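# Set the wooden block over the centre of the well

## Task

Four desks, each with one arm fixed to it, surround a square opening (the well) with nothing beneath it but the floor. In the scene frame the well's centre is at x = 0, y = 0 and its edges are parallel to x and y. Approximate arm mounts in metres, with heading in degrees counter-clockwise from +x: arm1 x=+0.22 y=+0.56 z=+0.72 heading -90; arm2 x=-0.52 y=+0.50 z=+0.72 heading -90; arm3 x=-0.22 y=-0.56 z=+0.72 heading +90; arm4 x=+0.52 y=-0.50 z=+0.72 heading +90. A ring of wooden sticks already bridges the well. Get the wooden block to sit with its centre directly over the well's centre; the block and sticks are allowed to overhang the opening. Use as many or as few arms as you like. The result only counts if it stays put with no robot holding it, so finish by releasing the block and pulling the arms away.

## Robot and tools

Robots and cameras. There are four identical Kinova Gen3 arms named arm1, arm2, arm3 and arm4. Each has seven revolute joints, a Robotiq 2F-85 two-finger gripper and a wrist camera (arm1_cam_wrist to arm4_cam_wrist). cam_high is a fixed room camera. The hand can get roughly 1.0 m away from the joint 1 axis. Mount positions and headings are listed in the task.

Frame. Everything shares one scene frame: origin on the floor, +z up, well centre at x = 0, y = 0. The hand point is midway between the fingertips. The hand's z axis runs along the fingers and its y axis is the direction the fingers open and close. The true mount pose of each foot is never printed.

execute_actions. Argument actions is a list with either no entries (just report state and images) or exactly one action. The action is an object keyed by arm name; under each arm goes a joints object. Each entry there is an absolute target, not an offset: joint1_rad to joint7_rad in radians, and gripper_m in metres as the gap between fingertips. Ranges: joint1_rad, joint3_rad, joint5_rad, joint7_rad -69.115 to 69.115; joint2_rad -2.249 to 2.249; joint4_rad -2.579 to 2.579; joint6_rad -2.099 to 2.099; gripper_m 0 to 0.085. Done tolerances are ±0.01 rad for joints and ±0.003 m for the gripper. Signs: joint1 turns the whole arm about its foot, positive clockwise viewed from above, and at 0 the arm extends toward its heading. joint2 is the shoulder, 0 straight up, positive leans forward. joint3 twists the upper arm. joint4 is the elbow, 0 straight, positive bends the same way positive joint2 leans (with joint3 at 0). joint5 twists the forearm. joint6 is the wrist, 0 straight, positive bends like positive joint4 (with joint5 at 0). joint7 rolls the hand, positive counter-clockwise seen from behind it. Any arm or joint you omit keeps its earlier target and may still be driving toward it. An unknown key or out-of-range number rejects the whole call and nothing moves. The optional cameras list picks images: omitted, null or ["all"] gives every camera, [] gives none, otherwise name any of arm1_cam_wrist, arm2_cam_wrist, arm3_cam_wrist, arm4_cam_wrist, cam_high.

Motion behaviour. Joints are speed and acceleration limited and coordinated so that from rest they all arrive together; a reversing command halts them together. After big moves the arm may still be short of its target when the result arrives. The hand can sweep a wide path between postures. One action runs at most 15 s.

Results. Each robot's state includes joint_positions and joint_status; a pictures line names the returned images in order; on_its_own lists what happened without being commanded. joint_status words: done (often slightly off; resending the same target won't nudge it), off_target (stopped short, may still be pushing), contact_stop or time_out (old target dropped, joint holds still), not_followed (a safety check withheld that arm's joint targets; the message "joint command not followed" usually comes with a cause: line, and the arm may retry those targets on later actions until they pass or the way clears; the gripper target still runs). A call with no action never shows that message. If a result reports a stop, later motion calls in the same reply are skipped.

wait: seconds from 0 to 10; commands nothing new, the simulation keeps running, returns the same state and images.

zoom_image: camera (one of the five names) and region [x0, y0, x1, y1] in pixels of that camera's latest full image, top-left is (0, 0), at most 504 by 504. Only cameras in the most recent result with full images can be zoomed.

finished_scene: pass scene, the number of the current scene, once the block rests on its own and the arms are clear. It cannot be undone and reports whether the goal was met. Replying with no tool call ends everything.

Loads and faults. Load limits in N m: joints 1 to 4 at 48, joints 5 to 7 at 30.2, including the weight of anything held. Reaching one freezes that arm and its gripper for 10 s and skips its remaining commands; joints then hold until retargeted. Holding loads warms motors, even while you are thinking: a MOTOR HOT line appears from 60 °C, and at 75 °C an OVER-TEMPERATURE FAULT makes that arm's motors brake only weakly so it sags; affected keys read limit_stop_at_motor_heat, and you should resend the target.

Things to avoid. Gen3 arms do not halt on contact and keep pushing hard, so avoid pressing into the sticks, the block or desks. Never let two robots press or slam together; the separation check can be late and ignores one arm's gripper or gripper housing against another arm. Object contact does not count as a robot touch. Do not knock the block or sticks off the work area, and avoid drops, slips and slams. Loose objects can occasionally get a short push by themselves. Arms act independently, so a stalled arm does not stop others. While you think, robots hold the last command.

Each tool is called after "Call:" as name([rows], argument=value, ...), one row to a line, values as JSON.

## Session

Call:
execute_actions(actions=[])

Scene clock: 0.00 s.
arm1.joint_positions: joint1_rad=+0.343 joint2_rad=-0.380 joint3_rad=-0.058 joint4_rad=+1.572 joint5_rad=-0.068 joint6_rad=+2.071 joint7_rad=+1.153 gripper_m=+0.085
arm1.joint_status: not commanded
arm1.hand: x=+0.1874 y=+0.4606 z=+1.2962 quat_wxyz=(+0.038, -0.898, -0.434, -0.058) (m; scene frame)
arm2.joint_positions: joint1_rad=+0.324 joint2_rad=-0.430 joint3_rad=-0.093 joint4_rad=+1.511 joint5_rad=-0.081 joint6_rad=+1.939 joint7_rad=+1.545 gripper_m=+0.085
arm2.joint_status: not commanded
arm2.hand: x=-0.5419 y=+0.3655 z=+1.3240 quat_wxyz=(-0.056, -0.766, -0.640, +0.034) (m; scene frame)
arm3.joint_positions: joint1_rad=-0.296 joint2_rad=-0.353 joint3_rad=-0.031 joint4_rad=+1.556 joint5_rad=+0.011 joint6_rad=+1.972 joint7_rad=+1.513 gripper_m=+0.085
arm3.joint_status: not commanded
arm3.hand: x=-0.2318 y=-0.4264 z=+1.3029 quat_wxyz=(-0.003, +0.784, -0.621, +0.016) (m; scene frame)
arm4.joint_positions: joint1_rad=-0.391 joint2_rad=-0.447 joint3_rad=-0.039 joint4_rad=+1.528 joint5_rad=+0.020 joint6_rad=+1.987 joint7_rad=+1.809 gripper_m=+0.085
arm4.joint_status: not commanded
arm4.hand: x=+0.4971 y=-0.3798 z=+1.2692 quat_wxyz=(-0.035, +0.896, -0.443, -0.017) (m; scene frame)
pictures: arm1_cam_wrist, arm2_cam_wrist, arm3_cam_wrist, arm4_cam_wrist, cam_high
Images, in order (width x height): arm1_cam_wrist 504x504, arm2_cam_wrist 504x504, arm3_cam_wrist 504x504, arm4_cam_wrist 504x504, cam_high 504x504.

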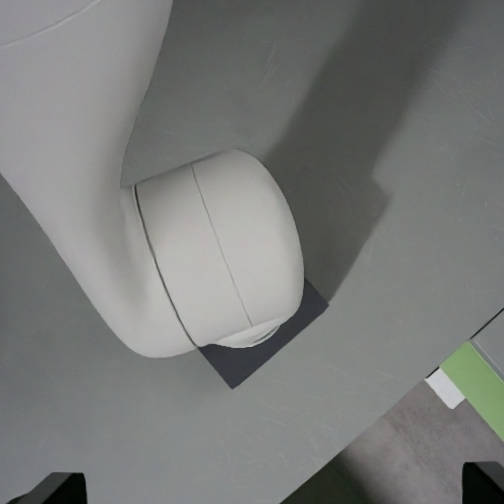

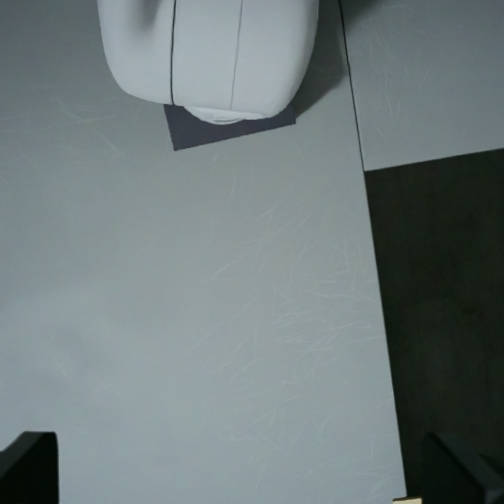

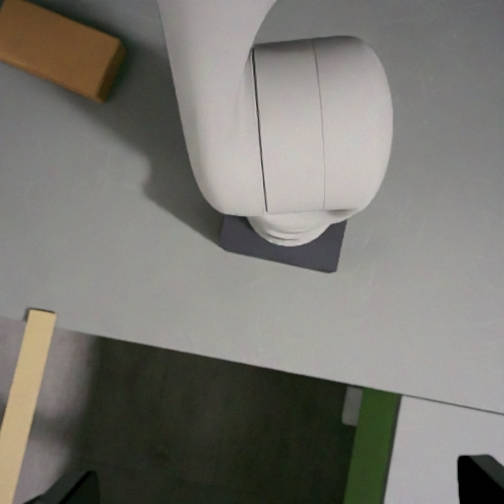

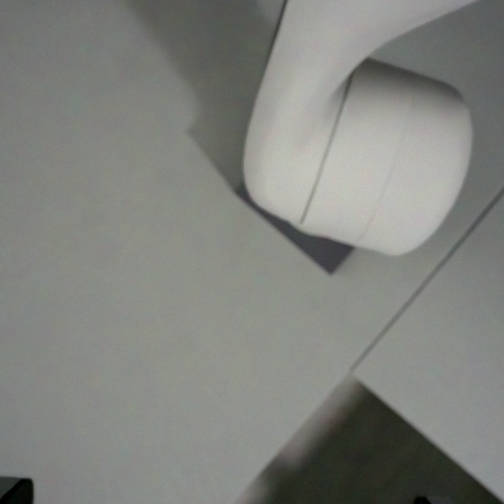

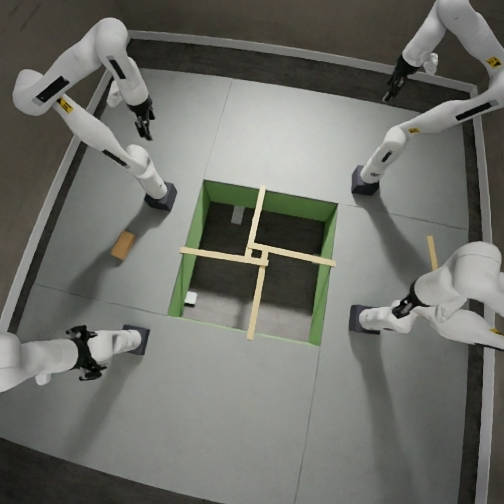

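Call:
zoom_image(camera="cam_high", region=[90, 160, 370, 370])

Region (90, 160, 370, 370) of cam_high's 504x504 image, scaled by 1.800, with more detail than that image has; it fills the top 378 rows of this view, and the rest is white.

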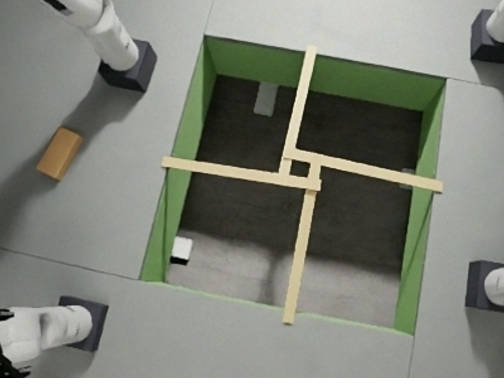

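Call:
execute_actions([
  {"arm3":{"joints":{"joint1_rad":2.0,"joint2_rad":0.3,"joint3_rad":0,"joint4_rad":2.2,"joint5_rad":0,"joint6_rad":0.64}}},
], cameras=["arm3_cam_wrist","cam_high"])

Scene clock: 5.07 s.
arm1.joint_positions: joint1_rad=+0.343 joint2_rad=-0.380 joint3_rad=-0.058 joint4_rad=+1.572 joint5_rad=-0.068 joint6_rad=+2.071 joint7_rad=+1.153 gripper_m=+0.085
arm1.joint_status: not commanded
arm1.hand: x=+0.1874 y=+0.4606 z=+1.2962 quat_wxyz=(+0.038, -0.898, -0.434, -0.058) (m; scene frame)
arm2.joint_positions: joint1_rad=+0.324 joint2_rad=-0.430 joint3_rad=-0.093 joint4_rad=+1.511 joint5_rad=-0.081 joint6_rad=+1.939 joint7_rad=+1.545 gripper_m=+0.085
arm2.joint_status: not commanded
arm2.hand: x=-0.5419 y=+0.3655 z=+1.3240 quat_wxyz=(-0.056, -0.766, -0.640, +0.034) (m; scene frame)
arm3.joint_positions: joint1_rad=+2.000 joint2_rad=+0.300 joint3_rad=+0.000 joint4_rad=+2.200 joint5_rad=+0.000 joint6_rad=+0.640 joint7_rad=+1.513 gripper_m=+0.085
arm3.joint_status: all done
arm3.hand: x=+0.0523 y=-0.7227 z=+0.9417 quat_wxyz=(+0.001, -0.256, -0.967, -0.005) (m; scene frame)
arm4.joint_positions: joint1_rad=-0.391 joint2_rad=-0.447 joint3_rad=-0.039 joint4_rad=+1.528 joint5_rad=+0.020 joint6_rad=+1.987 joint7_rad=+1.809 gripper_m=+0.085
arm4.joint_status: not commanded
arm4.hand: x=+0.4971 y=-0.3798 z=+1.2692 quat_wxyz=(-0.035, +0.896, -0.443, -0.017) (m; scene frame)
pictures: arm3_cam_wrist, cam_high
Images, in order (width x height): arm3_cam_wrist 504x504, cam_high 504x504.

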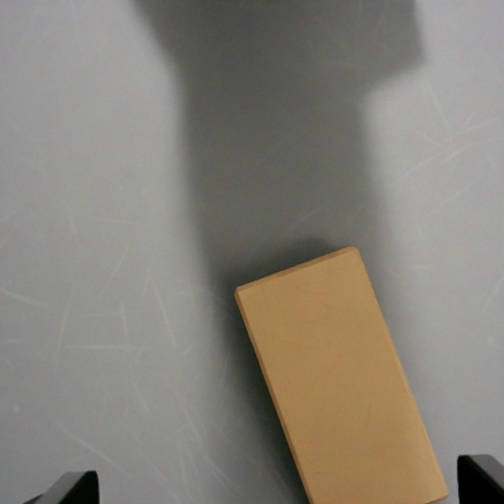

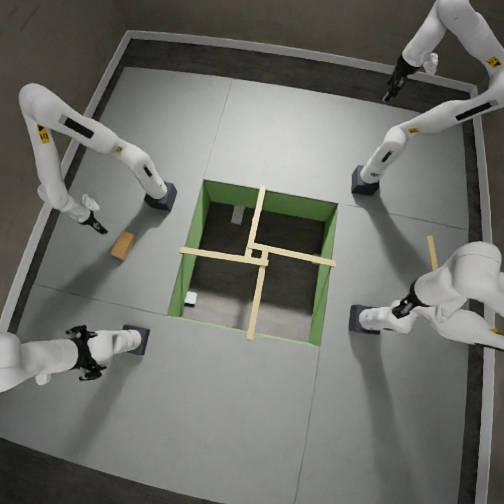

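Call:
execute_actions([
  {"arm3":{"joints":{"joint2_rad":0.47,"joint4_rad":2.27,"joint6_rad":0.40,"joint7_rad":1.87}}},
], cameras=["arm3_cam_wrist","cam_high"])

Call:
zoom_image(camera="cam_high", region=[40, 160, 200, 300])

Scene clock: 7.70 s.
arm1.joint_positions: joint1_rad=+0.343 joint2_rad=-0.380 joint3_rad=-0.058 joint4_rad=+1.572 joint5_rad=-0.068 joint6_rad=+2.071 joint7_rad=+1.153 gripper_m=+0.085
arm1.joint_status: not commanded
arm1.hand: x=+0.1874 y=+0.4606 z=+1.2962 quat_wxyz=(+0.038, -0.898, -0.434, -0.058) (m; scene frame)
arm2.joint_positions: joint1_rad=+0.324 joint2_rad=-0.430 joint3_rad=-0.093 joint4_rad=+1.511 joint5_rad=-0.081 joint6_rad=+1.939 joint7_rad=+1.545 gripper_m=+0.085
arm2.joint_status: not commanded
arm2.hand: x=-0.5419 y=+0.3655 z=+1.3240 quat_wxyz=(-0.056, -0.766, -0.640, +0.034) (m; scene frame)
arm3.joint_positions: joint1_rad=+2.000 joint2_rad=+0.470 joint3_rad=+0.000 joint4_rad=+2.270 joint5_rad=+0.000 joint6_rad=+0.400 joint7_rad=+1.870 gripper_m=+0.085
arm3.joint_status: all done
arm3.hand: x=+0.0532 y=-0.7225 z=+0.8774 quat_wxyz=(+0.000, -0.081, -0.997, -0.005) (m; scene frame)
arm4.joint_positions: joint1_rad=-0.391 joint2_rad=-0.447 joint3_rad=-0.039 joint4_rad=+1.528 joint5_rad=+0.020 joint6_rad=+1.987 joint7_rad=+1.809 gripper_m=+0.085
arm4.joint_status: not commanded
arm4.hand: x=+0.4971 y=-0.3798 z=+1.2692 quat_wxyz=(-0.035, +0.896, -0.443, -0.017) (m; scene frame)
pictures: arm3_cam_wrist, cam_high
Images, in order (width x height): arm3_cam_wrist 504x504, cam_high 504x504.

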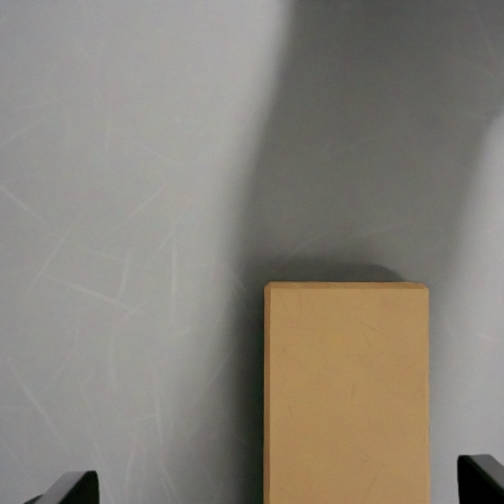

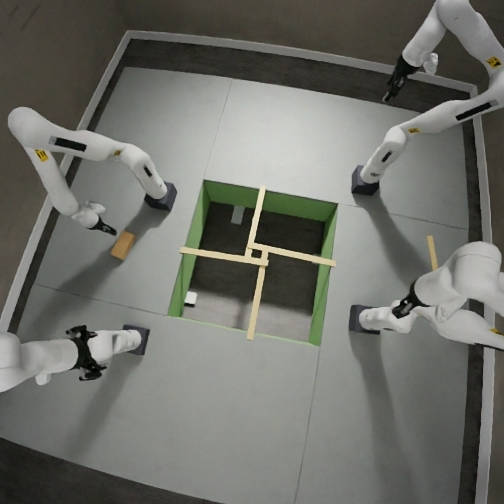

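Region (40, 160, 200, 300) of cam_high's 504x504 image, scaled by 3.150, with more detail than that image has; it fills the top 441 rows of this view, and the rest is white.

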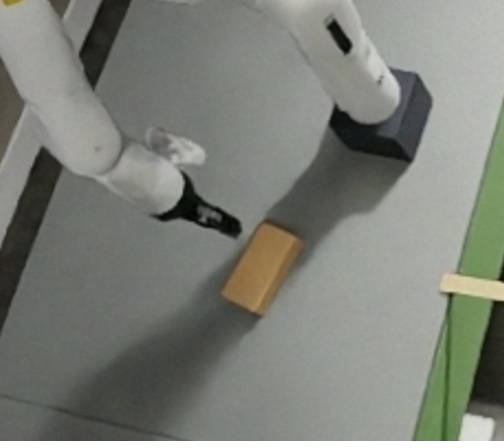

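Call:
execute_actions([
  {"arm3":{"joints":{"joint1_rad":1.86,"joint2_rad":0.607,"joint4_rad":2.238,"joint6_rad":0.297,"joint7_rad":1.73}}},
], cameras=["arm3_cam_wrist","cam_high"])

Call:
zoom_image(camera="cam_high", region=[40, 160, 200, 300])

Scene clock: 9.73 s.
arm1.joint_positions: joint1_rad=+0.343 joint2_rad=-0.380 joint3_rad=-0.058 joint4_rad=+1.572 joint5_rad=-0.068 joint6_rad=+2.071 joint7_rad=+1.153 gripper_m=+0.085
arm1.joint_status: not commanded
arm1.hand: x=+0.1874 y=+0.4606 z=+1.2962 quat_wxyz=(+0.038, -0.898, -0.434, -0.058) (m; scene frame)
arm2.joint_positions: joint1_rad=+0.324 joint2_rad=-0.430 joint3_rad=-0.093 joint4_rad=+1.511 joint5_rad=-0.081 joint6_rad=+1.939 joint7_rad=+1.545 gripper_m=+0.085
arm2.joint_status: not commanded
arm2.hand: x=-0.5419 y=+0.3655 z=+1.3240 quat_wxyz=(-0.056, -0.766, -0.640, +0.034) (m; scene frame)
arm3.joint_positions: joint1_rad=+1.860 joint2_rad=+0.607 joint3_rad=+0.000 joint4_rad=+2.238 joint5_rad=+0.000 joint6_rad=+0.297 joint7_rad=+1.730 gripper_m=+0.085
arm3.joint_status: all done
arm3.hand: x=+0.0900 y=-0.6884 z=+0.8370 quat_wxyz=(+0.001, -0.081, -0.997, -0.005) (m; scene frame)
arm4.joint_positions: joint1_rad=-0.391 joint2_rad=-0.447 joint3_rad=-0.039 joint4_rad=+1.528 joint5_rad=+0.020 joint6_rad=+1.987 joint7_rad=+1.809 gripper_m=+0.085
arm4.joint_status: not commanded
arm4.hand: x=+0.4971 y=-0.3798 z=+1.2692 quat_wxyz=(-0.035, +0.896, -0.443, -0.017) (m; scene frame)
pictures: arm3_cam_wrist, cam_high
Images, in order (width x height): arm3_cam_wrist 504x504, cam_high 504x504.

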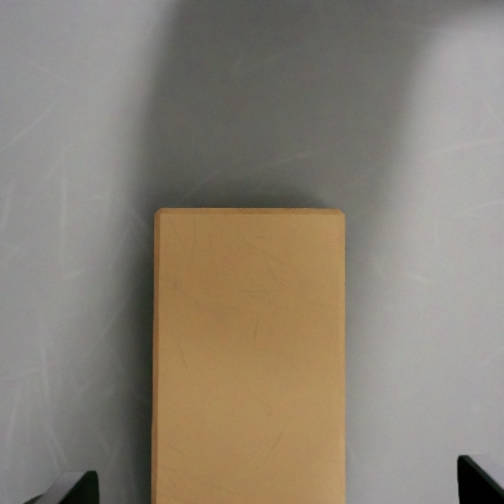

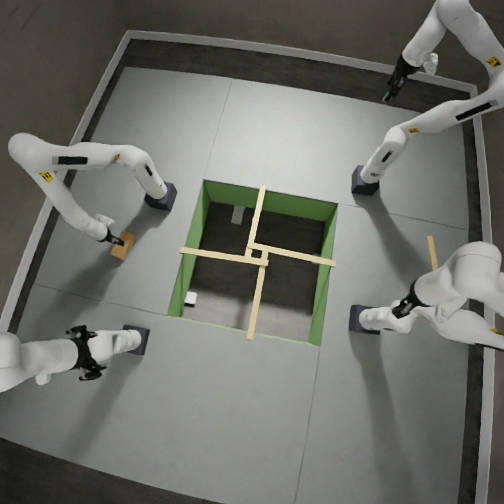

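Region (40, 160, 200, 300) of cam_high's 504x504 image, scaled by 3.150, with more detail than that image has; it fills the top 441 rows of this view, and the rest is white.

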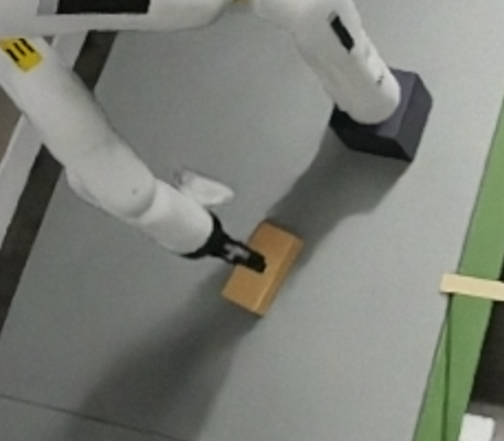

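Call:
execute_actions([
  {"arm3":{"joints":{"joint1_rad":1.878,"joint2_rad":0.748,"joint4_rad":2.238,"joint6_rad":0.156,"joint7_rad":1.748}}},
], cameras=["arm3_cam_wrist","cam_high"])

Call:
zoom_image(camera="cam_high", region=[70, 190, 170, 280])

Scene clock: 11.60 s.
arm1.joint_positions: joint1_rad=+0.343 joint2_rad=-0.380 joint3_rad=-0.058 joint4_rad=+1.572 joint5_rad=-0.068 joint6_rad=+2.071 joint7_rad=+1.153 gripper_m=+0.085
arm1.joint_status: not commanded
arm1.hand: x=+0.1874 y=+0.4606 z=+1.2962 quat_wxyz=(+0.038, -0.898, -0.434, -0.058) (m; scene frame)
arm2.joint_positions: joint1_rad=+0.324 joint2_rad=-0.430 joint3_rad=-0.093 joint4_rad=+1.511 joint5_rad=-0.081 joint6_rad=+1.939 joint7_rad=+1.545 gripper_m=+0.085
arm2.joint_status: not commanded
arm2.hand: x=-0.5419 y=+0.3655 z=+1.3240 quat_wxyz=(-0.056, -0.766, -0.640, +0.034) (m; scene frame)
arm3.joint_positions: joint1_rad=+1.878 joint2_rad=+0.748 joint3_rad=+0.000 joint4_rad=+2.238 joint5_rad=+0.000 joint6_rad=+0.156 joint7_rad=+1.748 gripper_m=+0.085
arm3.joint_status: all done
arm3.hand: x=+0.0906 y=-0.6944 z=+0.7898 quat_wxyz=(+0.000, -0.081, -0.997, -0.005) (m; scene frame)
arm4.joint_positions: joint1_rad=-0.391 joint2_rad=-0.447 joint3_rad=-0.039 joint4_rad=+1.528 joint5_rad=+0.020 joint6_rad=+1.987 joint7_rad=+1.809 gripper_m=+0.085
arm4.joint_status: not commanded
arm4.hand: x=+0.4971 y=-0.3798 z=+1.2692 quat_wxyz=(-0.035, +0.896, -0.443, -0.017) (m; scene frame)
pictures: arm3_cam_wrist, cam_high
Images, in order (width x height): arm3_cam_wrist 504x504, cam_high 504x504.

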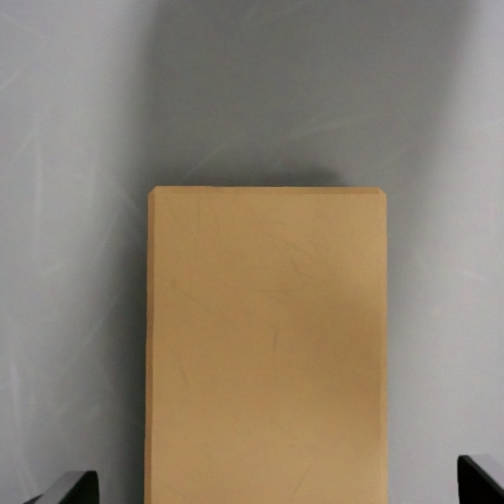

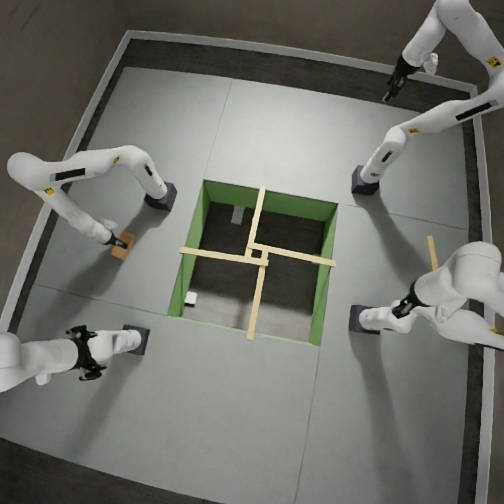

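Region (70, 190, 170, 280) of cam_high's 504x504 image, scaled by 5.040, with more detail than that image has; it fills the top 454 rows of this view, and the rest is white.

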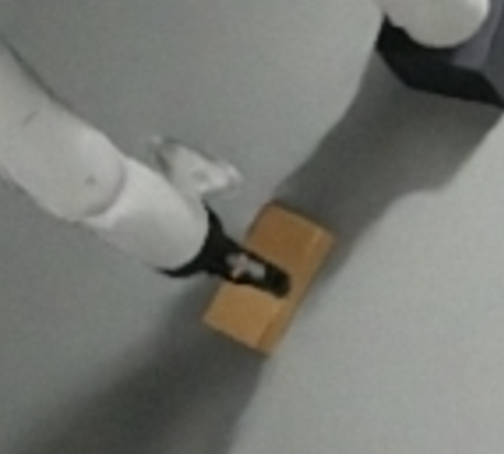

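Call:
execute_actions([
  {"arm3":{"joints":{"joint2_rad":0.898,"joint4_rad":2.225,"joint6_rad":0.019}}},
], cameras=["arm3_cam_wrist","cam_high"])

Call:
execute_actions([
  {"arm3":{"joints":{"gripper_m":0.055}}},
], cameras=["arm3_cam_wrist","cam_high"])

Call:
zoom_image(camera="cam_high", region=[70, 190, 170, 280])

Scene clock: 13.40 s.
arm1.joint_positions: joint1_rad=+0.343 joint2_rad=-0.380 joint3_rad=-0.058 joint4_rad=+1.572 joint5_rad=-0.068 joint6_rad=+2.071 joint7_rad=+1.153 gripper_m=+0.085
arm1.joint_status: not commanded
arm1.hand: x=+0.1874 y=+0.4606 z=+1.2962 quat_wxyz=(+0.038, -0.898, -0.434, -0.058) (m; scene frame)
arm2.joint_positions: joint1_rad=+0.324 joint2_rad=-0.430 joint3_rad=-0.093 joint4_rad=+1.511 joint5_rad=-0.081 joint6_rad=+1.939 joint7_rad=+1.545 gripper_m=+0.085
arm2.joint_status: not commanded
arm2.hand: x=-0.5419 y=+0.3655 z=+1.3240 quat_wxyz=(-0.056, -0.766, -0.640, +0.034) (m; scene frame)
arm3.joint_positions: joint1_rad=+1.878 joint2_rad=+0.898 joint3_rad=+0.000 joint4_rad=+2.225 joint5_rad=+0.000 joint6_rad=+0.019 joint7_rad=+1.748 gripper_m=+0.085
arm3.joint_status: all done
arm3.hand: x=+0.0906 y=-0.6939 z=+0.7399 quat_wxyz=(+0.000, -0.081, -0.997, -0.005) (m; scene frame)
arm4.joint_positions: joint1_rad=-0.391 joint2_rad=-0.447 joint3_rad=-0.039 joint4_rad=+1.528 joint5_rad=+0.020 joint6_rad=+1.987 joint7_rad=+1.809 gripper_m=+0.085
arm4.joint_status: not commanded
arm4.hand: x=+0.4971 y=-0.3798 z=+1.2692 quat_wxyz=(-0.035, +0.896, -0.443, -0.017) (m; scene frame)
pictures: arm3_cam_wrist, cam_high
Images, in order (width x height): arm3_cam_wrist 504x504, cam_high 504x504.

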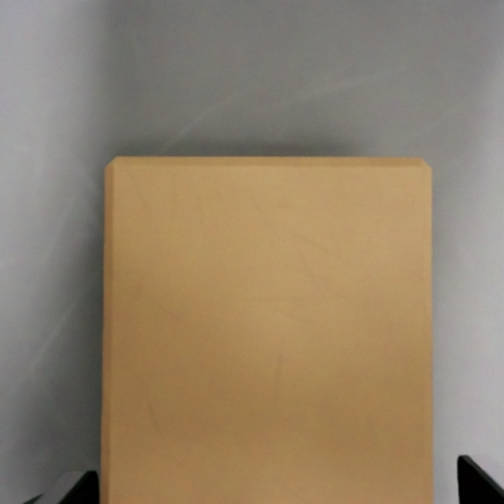

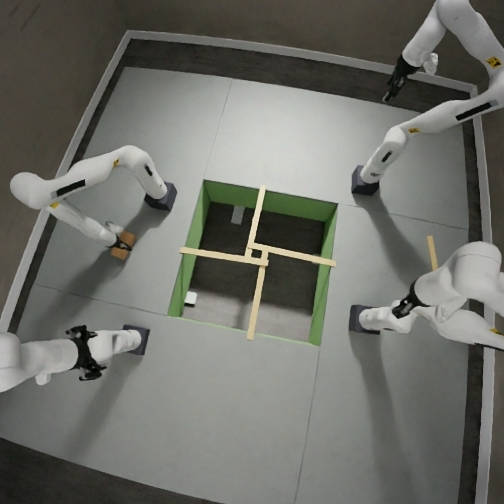

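Scene clock: 14.13 s.
arm1.joint_positions: joint1_rad=+0.343 joint2_rad=-0.380 joint3_rad=-0.058 joint4_rad=+1.572 joint5_rad=-0.068 joint6_rad=+2.071 joint7_rad=+1.153 gripper_m=+0.085
arm1.joint_status: not commanded
arm1.hand: x=+0.1874 y=+0.4606 z=+1.2962 quat_wxyz=(+0.038, -0.898, -0.434, -0.058) (m; scene frame)
arm2.joint_positions: joint1_rad=+0.324 joint2_rad=-0.430 joint3_rad=-0.093 joint4_rad=+1.511 joint5_rad=-0.081 joint6_rad=+1.939 joint7_rad=+1.545 gripper_m=+0.085
arm2.joint_status: not commanded
arm2.hand: x=-0.5419 y=+0.3655 z=+1.3240 quat_wxyz=(-0.056, -0.766, -0.640, +0.034) (m; scene frame)
arm3.joint_positions: joint1_rad=+1.878 joint2_rad=+0.894 joint3_rad=+0.001 joint4_rad=+2.226 joint5_rad=+0.000 joint6_rad=+0.020 joint7_rad=+1.748 gripper_m=+0.068
arm3.joint_status: gripper_m off_target (ended at +0.068, target +0.055)
arm3.hand: x=+0.0907 y=-0.6944 z=+0.7410 quat_wxyz=(+0.000, -0.081, -0.997, -0.005) (m; scene frame)
arm4.joint_positions: joint1_rad=-0.391 joint2_rad=-0.447 joint3_rad=-0.039 joint4_rad=+1.528 joint5_rad=+0.020 joint6_rad=+1.987 joint7_rad=+1.809 gripper_m=+0.085
arm4.joint_status: not commanded
arm4.hand: x=+0.4971 y=-0.3798 z=+1.2692 quat_wxyz=(-0.035, +0.896, -0.443, -0.017) (m; scene frame)
pictures: arm3_cam_wrist, cam_high
Images, in order (width x height): arm3_cam_wrist 504x504, cam_high 504x504.

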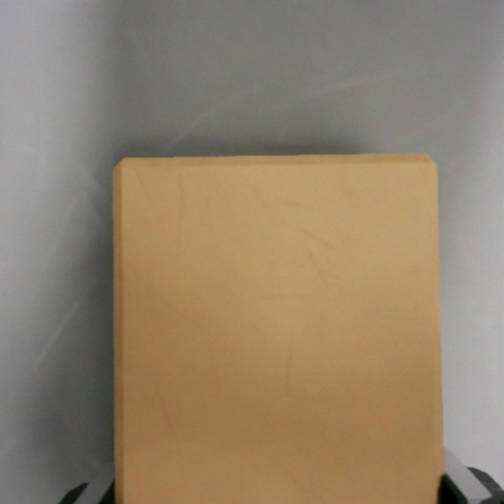

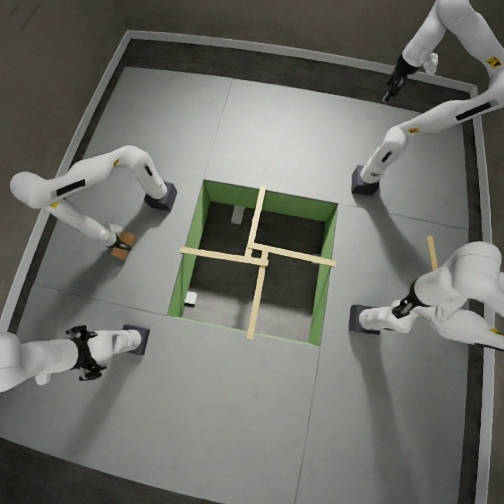

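Region (70, 190, 170, 280) of cam_high's 504x504 image, scaled by 5.040, with more detail than that image has; it fills the top 454 rows of this view, and the rest is white.

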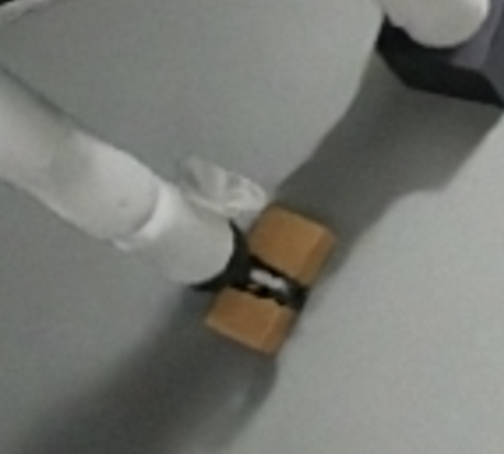

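Call:
execute_actions([
  {"arm3":{"joints":{"joint2_rad":0.39,"joint4_rad":2.161,"joint6_rad":0.59}}},
], cameras=["arm3_cam_wrist"])

Call:
execute_actions([
  {"arm3":{"joints":{"joint1_rad":0.324,"joint2_rad":0.9,"joint4_rad":1.22,"joint6_rad":1.02,"joint7_rad":1.927}}},
], cameras=["arm3_cam_wrist","cam_high"])

Call:
zoom_image(camera="cam_high", region=[170, 170, 350, 330])

Scene clock: 17.33 s.
arm1.joint_positions: joint1_rad=+0.343 joint2_rad=-0.380 joint3_rad=-0.058 joint4_rad=+1.572 joint5_rad=-0.068 joint6_rad=+2.071 joint7_rad=+1.153 gripper_m=+0.085
arm1.joint_status: not commanded
arm1.hand: x=+0.1874 y=+0.4606 z=+1.2962 quat_wxyz=(+0.038, -0.898, -0.434, -0.058) (m; scene frame)
arm2.joint_positions: joint1_rad=+0.324 joint2_rad=-0.430 joint3_rad=-0.093 joint4_rad=+1.511 joint5_rad=-0.081 joint6_rad=+1.939 joint7_rad=+1.545 gripper_m=+0.085
arm2.joint_status: not commanded
arm2.hand: x=-0.5419 y=+0.3655 z=+1.3240 quat_wxyz=(-0.056, -0.766, -0.640, +0.034) (m; scene frame)
arm3.joint_positions: joint1_rad=+1.878 joint2_rad=+0.391 joint3_rad=+0.000 joint4_rad=+2.161 joint5_rad=+0.000 joint6_rad=+0.590 joint7_rad=+1.748 gripper_m=+0.068
arm3.joint_status: all done
arm3.hand: x=+0.0904 y=-0.6958 z=+0.9194 quat_wxyz=(+0.001, -0.081, -0.997, -0.005) (m; scene frame)
arm4.joint_positions: joint1_rad=-0.391 joint2_rad=-0.447 joint3_rad=-0.039 joint4_rad=+1.528 joint5_rad=+0.020 joint6_rad=+1.987 joint7_rad=+1.809 gripper_m=+0.085
arm4.joint_status: not commanded
arm4.hand: x=+0.4971 y=-0.3798 z=+1.2692 quat_wxyz=(-0.035, +0.896, -0.443, -0.017) (m; scene frame)
pictures: arm3_cam_wrist
Images, in order (width x height): arm3_cam_wrist 504x504.

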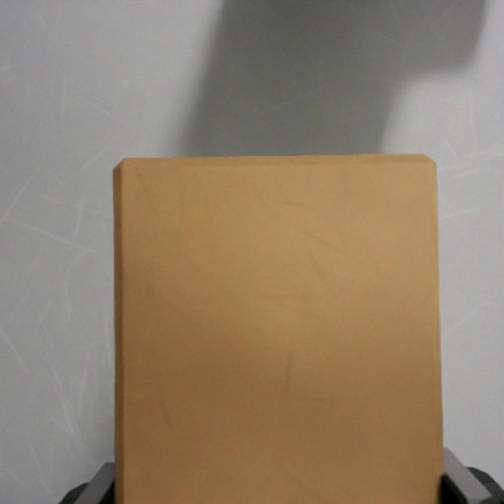

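Scene clock: 20.17 s.
arm1.joint_positions: joint1_rad=+0.343 joint2_rad=-0.380 joint3_rad=-0.058 joint4_rad=+1.572 joint5_rad=-0.068 joint6_rad=+2.071 joint7_rad=+1.153 gripper_m=+0.085
arm1.joint_status: not commanded
arm1.hand: x=+0.1874 y=+0.4606 z=+1.2962 quat_wxyz=(+0.038, -0.898, -0.434, -0.058) (m; scene frame)
arm2.joint_positions: joint1_rad=+0.324 joint2_rad=-0.430 joint3_rad=-0.093 joint4_rad=+1.511 joint5_rad=-0.081 joint6_rad=+1.939 joint7_rad=+1.545 gripper_m=+0.085
arm2.joint_status: not commanded
arm2.hand: x=-0.5419 y=+0.3655 z=+1.3240 quat_wxyz=(-0.056, -0.766, -0.640, +0.034) (m; scene frame)
arm3.joint_positions: joint1_rad=+0.324 joint2_rad=+0.902 joint3_rad=+0.000 joint4_rad=+1.221 joint5_rad=+0.000 joint6_rad=+1.020 joint7_rad=+1.927 gripper_m=+0.068
arm3.joint_status: all done
arm3.hand: x=+0.0143 y=-0.0093 z=+0.8954 quat_wxyz=(-0.003, +0.707, -0.707, -0.004) (m; scene frame)
arm4.joint_positions: joint1_rad=-0.391 joint2_rad=-0.447 joint3_rad=-0.039 joint4_rad=+1.528 joint5_rad=+0.020 joint6_rad=+1.987 joint7_rad=+1.809 gripper_m=+0.085
arm4.joint_status: not commanded
arm4.hand: x=+0.4971 y=-0.3798 z=+1.2692 quat_wxyz=(-0.035, +0.896, -0.443, -0.017) (m; scene frame)
pictures: arm3_cam_wrist, cam_high
Images, in order (width x height): arm3_cam_wrist 504x504, cam_high 504x504.

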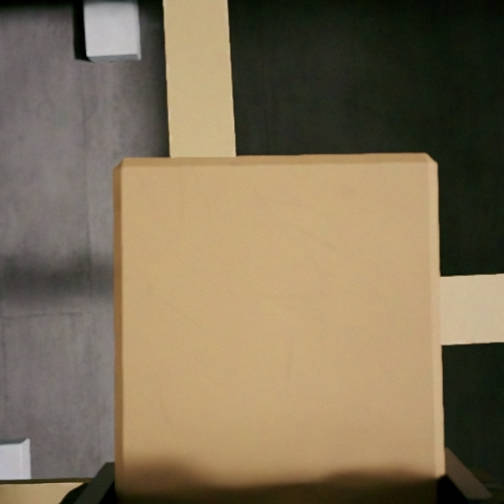

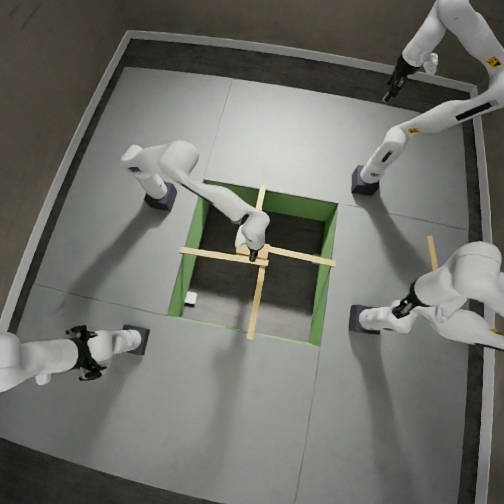

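Region (170, 170, 350, 330) of cam_high's 504x504 image, scaled by 2.800, with more detail than that image has.

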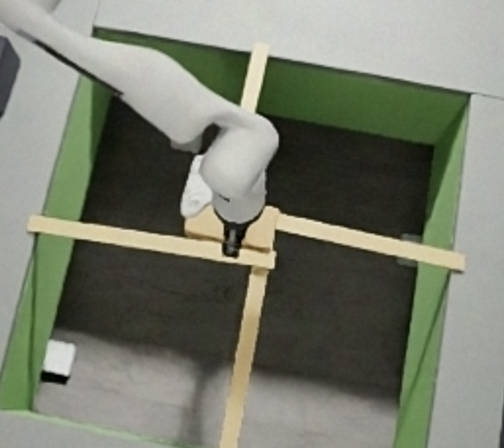

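Call:
execute_actions([
  {"arm3":{"joints":{"joint1_rad":0.296,"joint2_rad":1.02,"joint4_rad":1.207,"joint6_rad":0.914,"joint7_rad":1.90}}},
], cameras=["arm3_cam_wrist","cam_high"])

Call:
zoom_image(camera="cam_high", region=[210, 210, 310, 300])

Scene clock: 22.17 s.
arm1.joint_positions: joint1_rad=+0.343 joint2_rad=-0.380 joint3_rad=-0.058 joint4_rad=+1.572 joint5_rad=-0.068 joint6_rad=+2.071 joint7_rad=+1.153 gripper_m=+0.085
arm1.joint_status: not commanded
arm1.hand: x=+0.1874 y=+0.4606 z=+1.2962 quat_wxyz=(+0.038, -0.898, -0.434, -0.058) (m; scene frame)
arm2.joint_positions: joint1_rad=+0.324 joint2_rad=-0.430 joint3_rad=-0.093 joint4_rad=+1.511 joint5_rad=-0.081 joint6_rad=+1.939 joint7_rad=+1.545 gripper_m=+0.085
arm2.joint_status: not commanded
arm2.hand: x=-0.5419 y=+0.3655 z=+1.3240 quat_wxyz=(-0.056, -0.766, -0.640, +0.034) (m; scene frame)
arm3.joint_positions: joint1_rad=+0.296 joint2_rad=+1.022 joint3_rad=+0.000 joint4_rad=+1.208 joint5_rad=+0.000 joint6_rad=+0.914 joint7_rad=+1.900 gripper_m=+0.068
arm3.joint_status: all done
arm3.hand: x=+0.0018 y=+0.0066 z=+0.8265 quat_wxyz=(-0.003, +0.708, -0.707, -0.003) (m; scene frame)
arm4.joint_positions: joint1_rad=-0.391 joint2_rad=-0.447 joint3_rad=-0.039 joint4_rad=+1.528 joint5_rad=+0.020 joint6_rad=+1.987 joint7_rad=+1.809 gripper_m=+0.085
arm4.joint_status: not commanded
arm4.hand: x=+0.4971 y=-0.3798 z=+1.2692 quat_wxyz=(-0.035, +0.896, -0.443, -0.017) (m; scene frame)
pictures: arm3_cam_wrist, cam_high
Images, in order (width x height): arm3_cam_wrist 504x504, cam_high 504x504.

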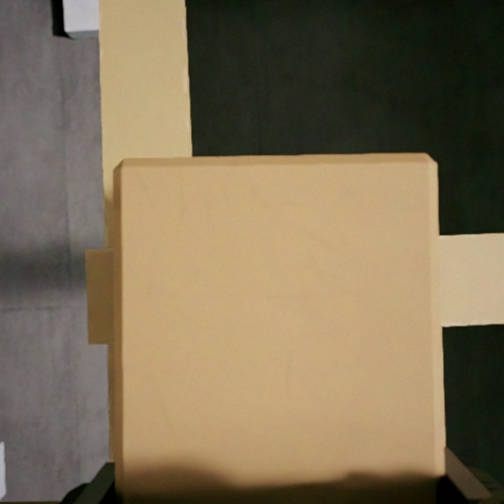

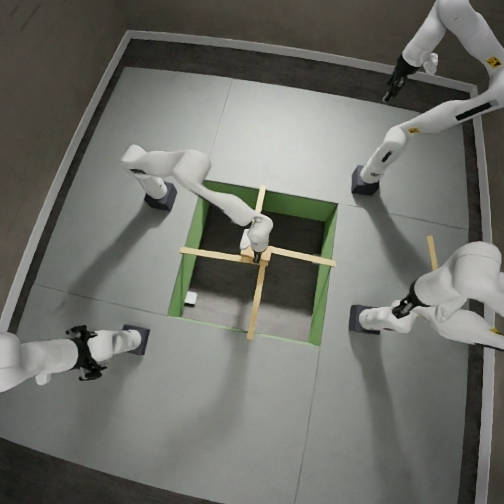

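Region (210, 210, 310, 300) of cam_high's 504x504 image, scaled by 5.040, with more detail than that image has; it fills the top 454 rows of this view, and the rest is white.

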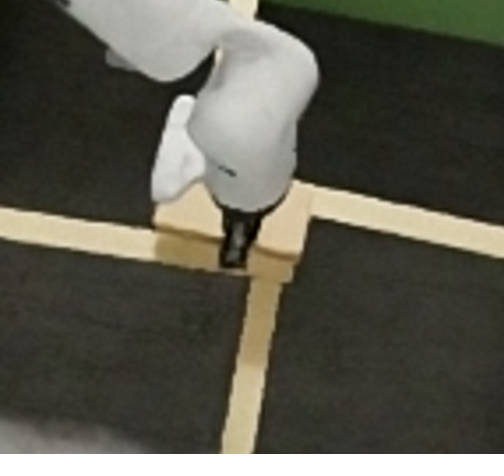

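Call:
execute_actions([
  {"arm3":{"joints":{"joint4_rad":1.239,"joint6_rad":0.883}}},
], cameras=["arm3_cam_wrist","cam_high"])

Call:
zoom_image(camera="cam_high", region=[210, 210, 310, 300])

Scene clock: 23.67 s.
arm1.joint_positions: joint1_rad=+0.343 joint2_rad=-0.380 joint3_rad=-0.058 joint4_rad=+1.572 joint5_rad=-0.068 joint6_rad=+2.071 joint7_rad=+1.153 gripper_m=+0.085
arm1.joint_status: not commanded
arm1.hand: x=+0.1874 y=+0.4606 z=+1.2962 quat_wxyz=(+0.038, -0.898, -0.434, -0.058) (m; scene frame)
arm2.joint_positions: joint1_rad=+0.324 joint2_rad=-0.430 joint3_rad=-0.093 joint4_rad=+1.511 joint5_rad=-0.081 joint6_rad=+1.939 joint7_rad=+1.545 gripper_m=+0.085
arm2.joint_status: not commanded
arm2.hand: x=-0.5419 y=+0.3655 z=+1.3240 quat_wxyz=(-0.056, -0.766, -0.640, +0.034) (m; scene frame)
arm3.joint_positions: joint1_rad=+0.296 joint2_rad=+1.022 joint3_rad=+0.000 joint4_rad=+1.240 joint5_rad=+0.000 joint6_rad=+0.883 joint7_rad=+1.900 gripper_m=+0.068
arm3.joint_status: all done
arm3.hand: x=-0.0003 y=+0.0005 z=+0.8185 quat_wxyz=(-0.002, +0.708, -0.707, -0.003) (m; scene frame)
arm4.joint_positions: joint1_rad=-0.391 joint2_rad=-0.447 joint3_rad=-0.039 joint4_rad=+1.528 joint5_rad=+0.020 joint6_rad=+1.987 joint7_rad=+1.809 gripper_m=+0.085
arm4.joint_status: not commanded
arm4.hand: x=+0.4971 y=-0.3798 z=+1.2692 quat_wxyz=(-0.035, +0.896, -0.443, -0.017) (m; scene frame)
pictures: arm3_cam_wrist, cam_high
Images, in order (width x height): arm3_cam_wrist 504x504, cam_high 504x504.

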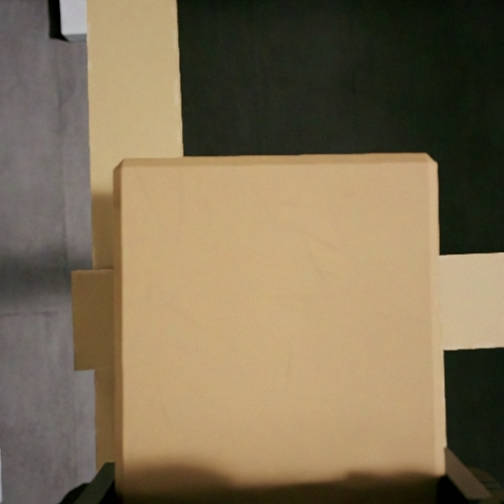

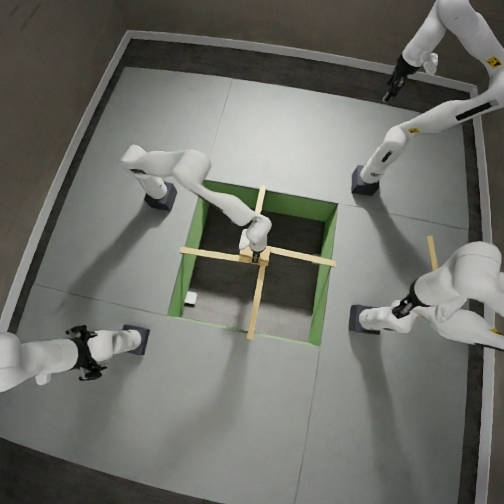

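Region (210, 210, 310, 300) of cam_high's 504x504 image, scaled by 5.040, with more detail than that image has; it fills the top 454 rows of this view, and the rest is white.

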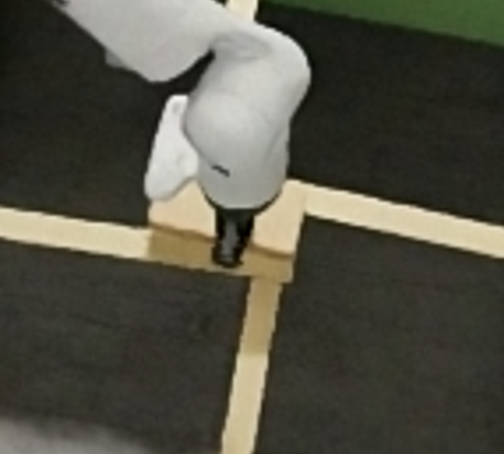

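Call:
execute_actions([
  {"arm3":{"joints":{"joint2_rad":1.032,"joint6_rad":0.873}}},
], cameras=["arm3_cam_wrist","cam_high"])

Call:
zoom_image(camera="cam_high", region=[210, 210, 310, 300])

Scene clock: 24.73 s.
arm1.joint_positions: joint1_rad=+0.343 joint2_rad=-0.380 joint3_rad=-0.058 joint4_rad=+1.572 joint5_rad=-0.068 joint6_rad=+2.071 joint7_rad=+1.153 gripper_m=+0.085
arm1.joint_status: not commanded
arm1.hand: x=+0.1874 y=+0.4606 z=+1.2962 quat_wxyz=(+0.038, -0.898, -0.434, -0.058) (m; scene frame)
arm2.joint_positions: joint1_rad=+0.324 joint2_rad=-0.430 joint3_rad=-0.093 joint4_rad=+1.511 joint5_rad=-0.081 joint6_rad=+1.939 joint7_rad=+1.545 gripper_m=+0.085
arm2.joint_status: not commanded
arm2.hand: x=-0.5419 y=+0.3655 z=+1.3240 quat_wxyz=(-0.056, -0.766, -0.640, +0.034) (m; scene frame)
arm3.joint_positions: joint1_rad=+0.296 joint2_rad=+1.034 joint3_rad=+0.000 joint4_rad=+1.240 joint5_rad=+0.000 joint6_rad=+0.873 joint7_rad=+1.900 gripper_m=+0.068
arm3.joint_status: all done
arm3.hand: x=-0.0005 y=+0.0001 z=+0.8114 quat_wxyz=(-0.002, +0.708, -0.707, -0.003) (m; scene frame)
arm4.joint_positions: joint1_rad=-0.391 joint2_rad=-0.447 joint3_rad=-0.039 joint4_rad=+1.528 joint5_rad=+0.020 joint6_rad=+1.987 joint7_rad=+1.809 gripper_m=+0.085
arm4.joint_status: not commanded
arm4.hand: x=+0.4971 y=-0.3798 z=+1.2692 quat_wxyz=(-0.035, +0.896, -0.443, -0.017) (m; scene frame)
pictures: arm3_cam_wrist, cam_high
Images, in order (width x height): arm3_cam_wrist 504x504, cam_high 504x504.

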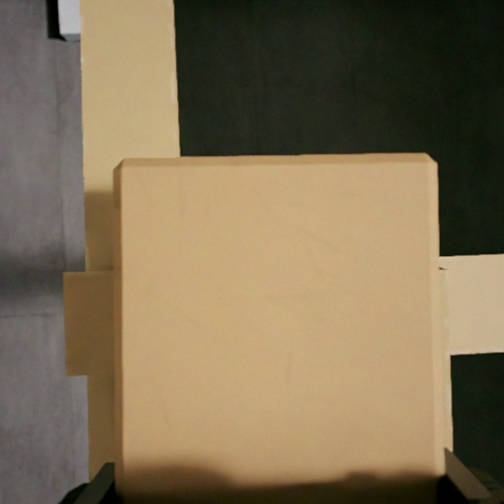

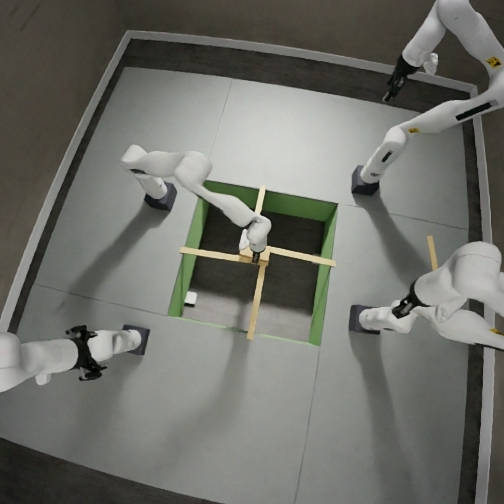

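Region (210, 210, 310, 300) of cam_high's 504x504 image, scaled by 5.040, with more detail than that image has; it fills the top 454 rows of this view, and the rest is white.

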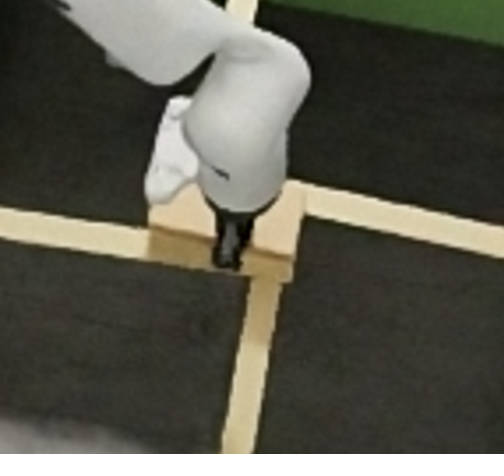

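Call:
execute_actions([
  {"arm3":{"joints":{"joint2_rad":1.044,"joint6_rad":0.861}}},
], cameras=["arm3_cam_wrist"])

Call:
execute_actions([
  {"arm3":{"joints":{"joint2_rad":1.056,"joint6_rad":0.849}}},
], cameras=["arm3_cam_wrist"])

Scene clock: 25.53 s.
arm1.joint_positions: joint1_rad=+0.343 joint2_rad=-0.380 joint3_rad=-0.058 joint4_rad=+1.572 joint5_rad=-0.068 joint6_rad=+2.071 joint7_rad=+1.153 gripper_m=+0.085
arm1.joint_status: not commanded
arm1.hand: x=+0.1874 y=+0.4606 z=+1.2962 quat_wxyz=(+0.038, -0.898, -0.434, -0.058) (m; scene frame)
arm2.joint_positions: joint1_rad=+0.324 joint2_rad=-0.430 joint3_rad=-0.093 joint4_rad=+1.511 joint5_rad=-0.081 joint6_rad=+1.939 joint7_rad=+1.545 gripper_m=+0.085
arm2.joint_status: not commanded
arm2.hand: x=-0.5419 y=+0.3655 z=+1.3240 quat_wxyz=(-0.056, -0.766, -0.640, +0.034) (m; scene frame)
arm3.joint_positions: joint1_rad=+0.296 joint2_rad=+1.045 joint3_rad=+0.000 joint4_rad=+1.240 joint5_rad=+0.000 joint6_rad=+0.861 joint7_rad=+1.900 gripper_m=+0.068
arm3.joint_status: all done
arm3.hand: x=-0.0003 y=+0.0005 z=+0.8046 quat_wxyz=(-0.002, +0.708, -0.707, -0.003) (m; scene frame)
arm4.joint_positions: joint1_rad=-0.391 joint2_rad=-0.447 joint3_rad=-0.039 joint4_rad=+1.528 joint5_rad=+0.020 joint6_rad=+1.987 joint7_rad=+1.809 gripper_m=+0.085
arm4.joint_status: not commanded
arm4.hand: x=+0.4971 y=-0.3798 z=+1.2692 quat_wxyz=(-0.035, +0.896, -0.443, -0.017) (m; scene frame)
pictures: arm3_cam_wrist
Images, in order (width x height): arm3_cam_wrist 504x504.

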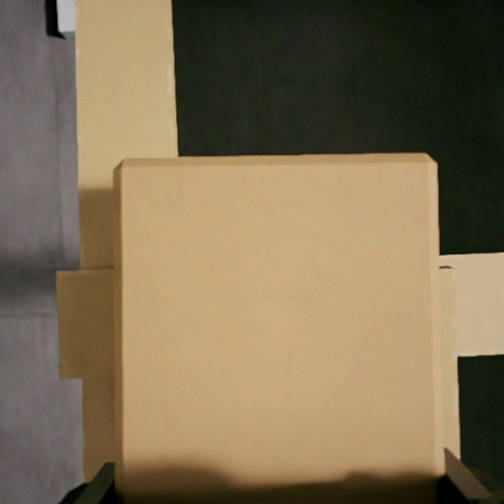

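Scene clock: 26.03 s.
arm1.joint_positions: joint1_rad=+0.343 joint2_rad=-0.380 joint3_rad=-0.058 joint4_rad=+1.572 joint5_rad=-0.068 joint6_rad=+2.071 joint7_rad=+1.153 gripper_m=+0.085
arm1.joint_status: not commanded
arm1.hand: x=+0.1874 y=+0.4606 z=+1.2962 quat_wxyz=(+0.038, -0.898, -0.434, -0.058) (m; scene frame)
arm2.joint_positions: joint1_rad=+0.324 joint2_rad=-0.430 joint3_rad=-0.093 joint4_rad=+1.511 joint5_rad=-0.081 joint6_rad=+1.939 joint7_rad=+1.545 gripper_m=+0.085
arm2.joint_status: not commanded
arm2.hand: x=-0.5419 y=+0.3655 z=+1.3240 quat_wxyz=(-0.056, -0.766, -0.640, +0.034) (m; scene frame)
arm3.joint_positions: joint1_rad=+0.296 joint2_rad=+1.050 joint3_rad=+0.000 joint4_rad=+1.239 joint5_rad=+0.000 joint6_rad=+0.852 joint7_rad=+1.900 gripper_m=+0.068
arm3.joint_status: all done
arm3.hand: x=+0.0000 y=+0.0021 z=+0.8016 quat_wxyz=(-0.004, +0.708, -0.707, -0.004) (m; scene frame)
arm4.joint_positions: joint1_rad=-0.391 joint2_rad=-0.447 joint3_rad=-0.039 joint4_rad=+1.528 joint5_rad=+0.020 joint6_rad=+1.987 joint7_rad=+1.809 gripper_m=+0.085
arm4.joint_status: not commanded
arm4.hand: x=+0.4971 y=-0.3798 z=+1.2692 quat_wxyz=(-0.035, +0.896, -0.443, -0.017) (m; scene frame)
pictures: arm3_cam_wrist
Images, in order (width x height): arm3_cam_wrist 504x504.

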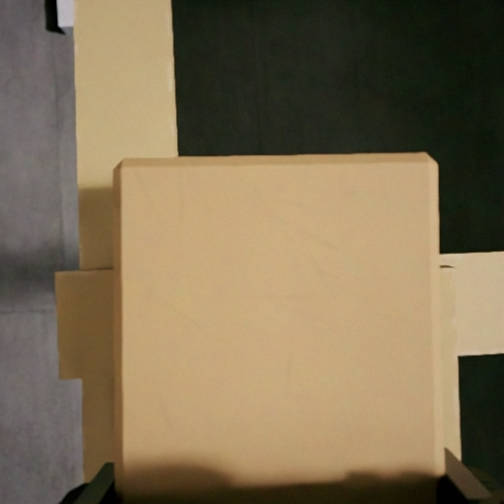

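Call:
execute_actions([
  {"arm3":{"joints":{"joint2_rad":1.049,"joint6_rad":0.856,"gripper_m":0.085}}},
], cameras=["arm3_cam_wrist","cam_high"])

Call:
zoom_image(camera="cam_high", region=[190, 190, 330, 320])

Scene clock: 27.23 s.
arm1.joint_positions: joint1_rad=+0.343 joint2_rad=-0.380 joint3_rad=-0.058 joint4_rad=+1.572 joint5_rad=-0.068 joint6_rad=+2.071 joint7_rad=+1.153 gripper_m=+0.085
arm1.joint_status: not commanded
arm1.hand: x=+0.1874 y=+0.4606 z=+1.2962 quat_wxyz=(+0.038, -0.898, -0.434, -0.058) (m; scene frame)
arm2.joint_positions: joint1_rad=+0.324 joint2_rad=-0.430 joint3_rad=-0.093 joint4_rad=+1.511 joint5_rad=-0.081 joint6_rad=+1.939 joint7_rad=+1.545 gripper_m=+0.085
arm2.joint_status: not commanded
arm2.hand: x=-0.5419 y=+0.3655 z=+1.3240 quat_wxyz=(-0.056, -0.766, -0.640, +0.034) (m; scene frame)
arm3.joint_positions: joint1_rad=+0.296 joint2_rad=+1.049 joint3_rad=+0.000 joint4_rad=+1.239 joint5_rad=+0.000 joint6_rad=+0.856 joint7_rad=+1.900 gripper_m=+0.085
arm3.joint_status: all done
arm3.hand: x=-0.0001 y=+0.0012 z=+0.8024 quat_wxyz=(-0.003, +0.708, -0.707, -0.003) (m; scene frame)
arm4.joint_positions: joint1_rad=-0.391 joint2_rad=-0.447 joint3_rad=-0.039 joint4_rad=+1.528 joint5_rad=+0.020 joint6_rad=+1.987 joint7_rad=+1.809 gripper_m=+0.085
arm4.joint_status: not commanded
arm4.hand: x=+0.4971 y=-0.3798 z=+1.2692 quat_wxyz=(-0.035, +0.896, -0.443, -0.017) (m; scene frame)
pictures: arm3_cam_wrist, cam_high
Images, in order (width x height): arm3_cam_wrist 504x504, cam_high 504x504.

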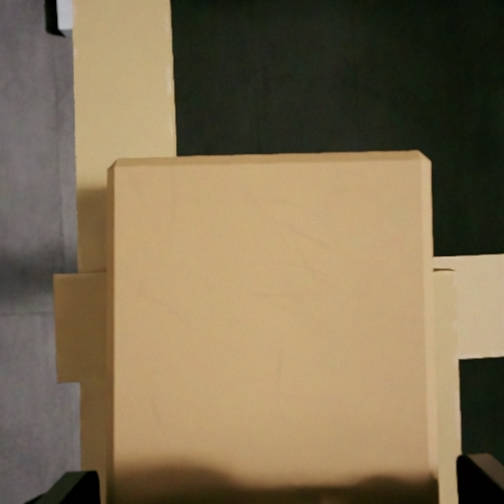

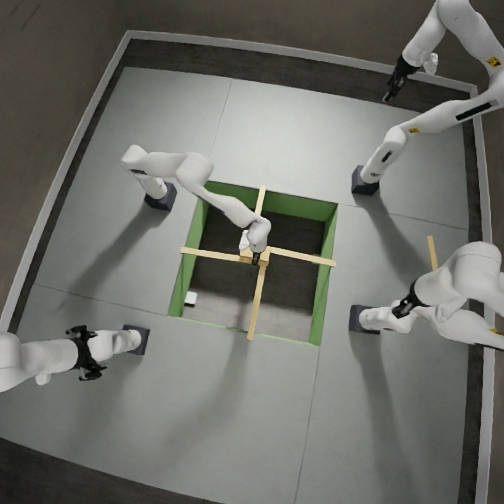

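Region (190, 190, 330, 320) of cam_high's 504x504 image, scaled by 3.600, with more detail than that image has; it fills the top 468 rows of this view, and the rest is white.

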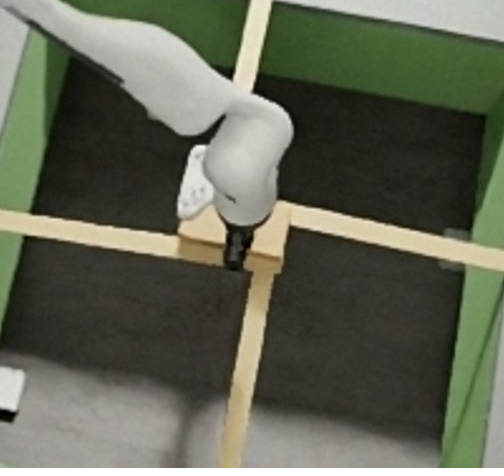

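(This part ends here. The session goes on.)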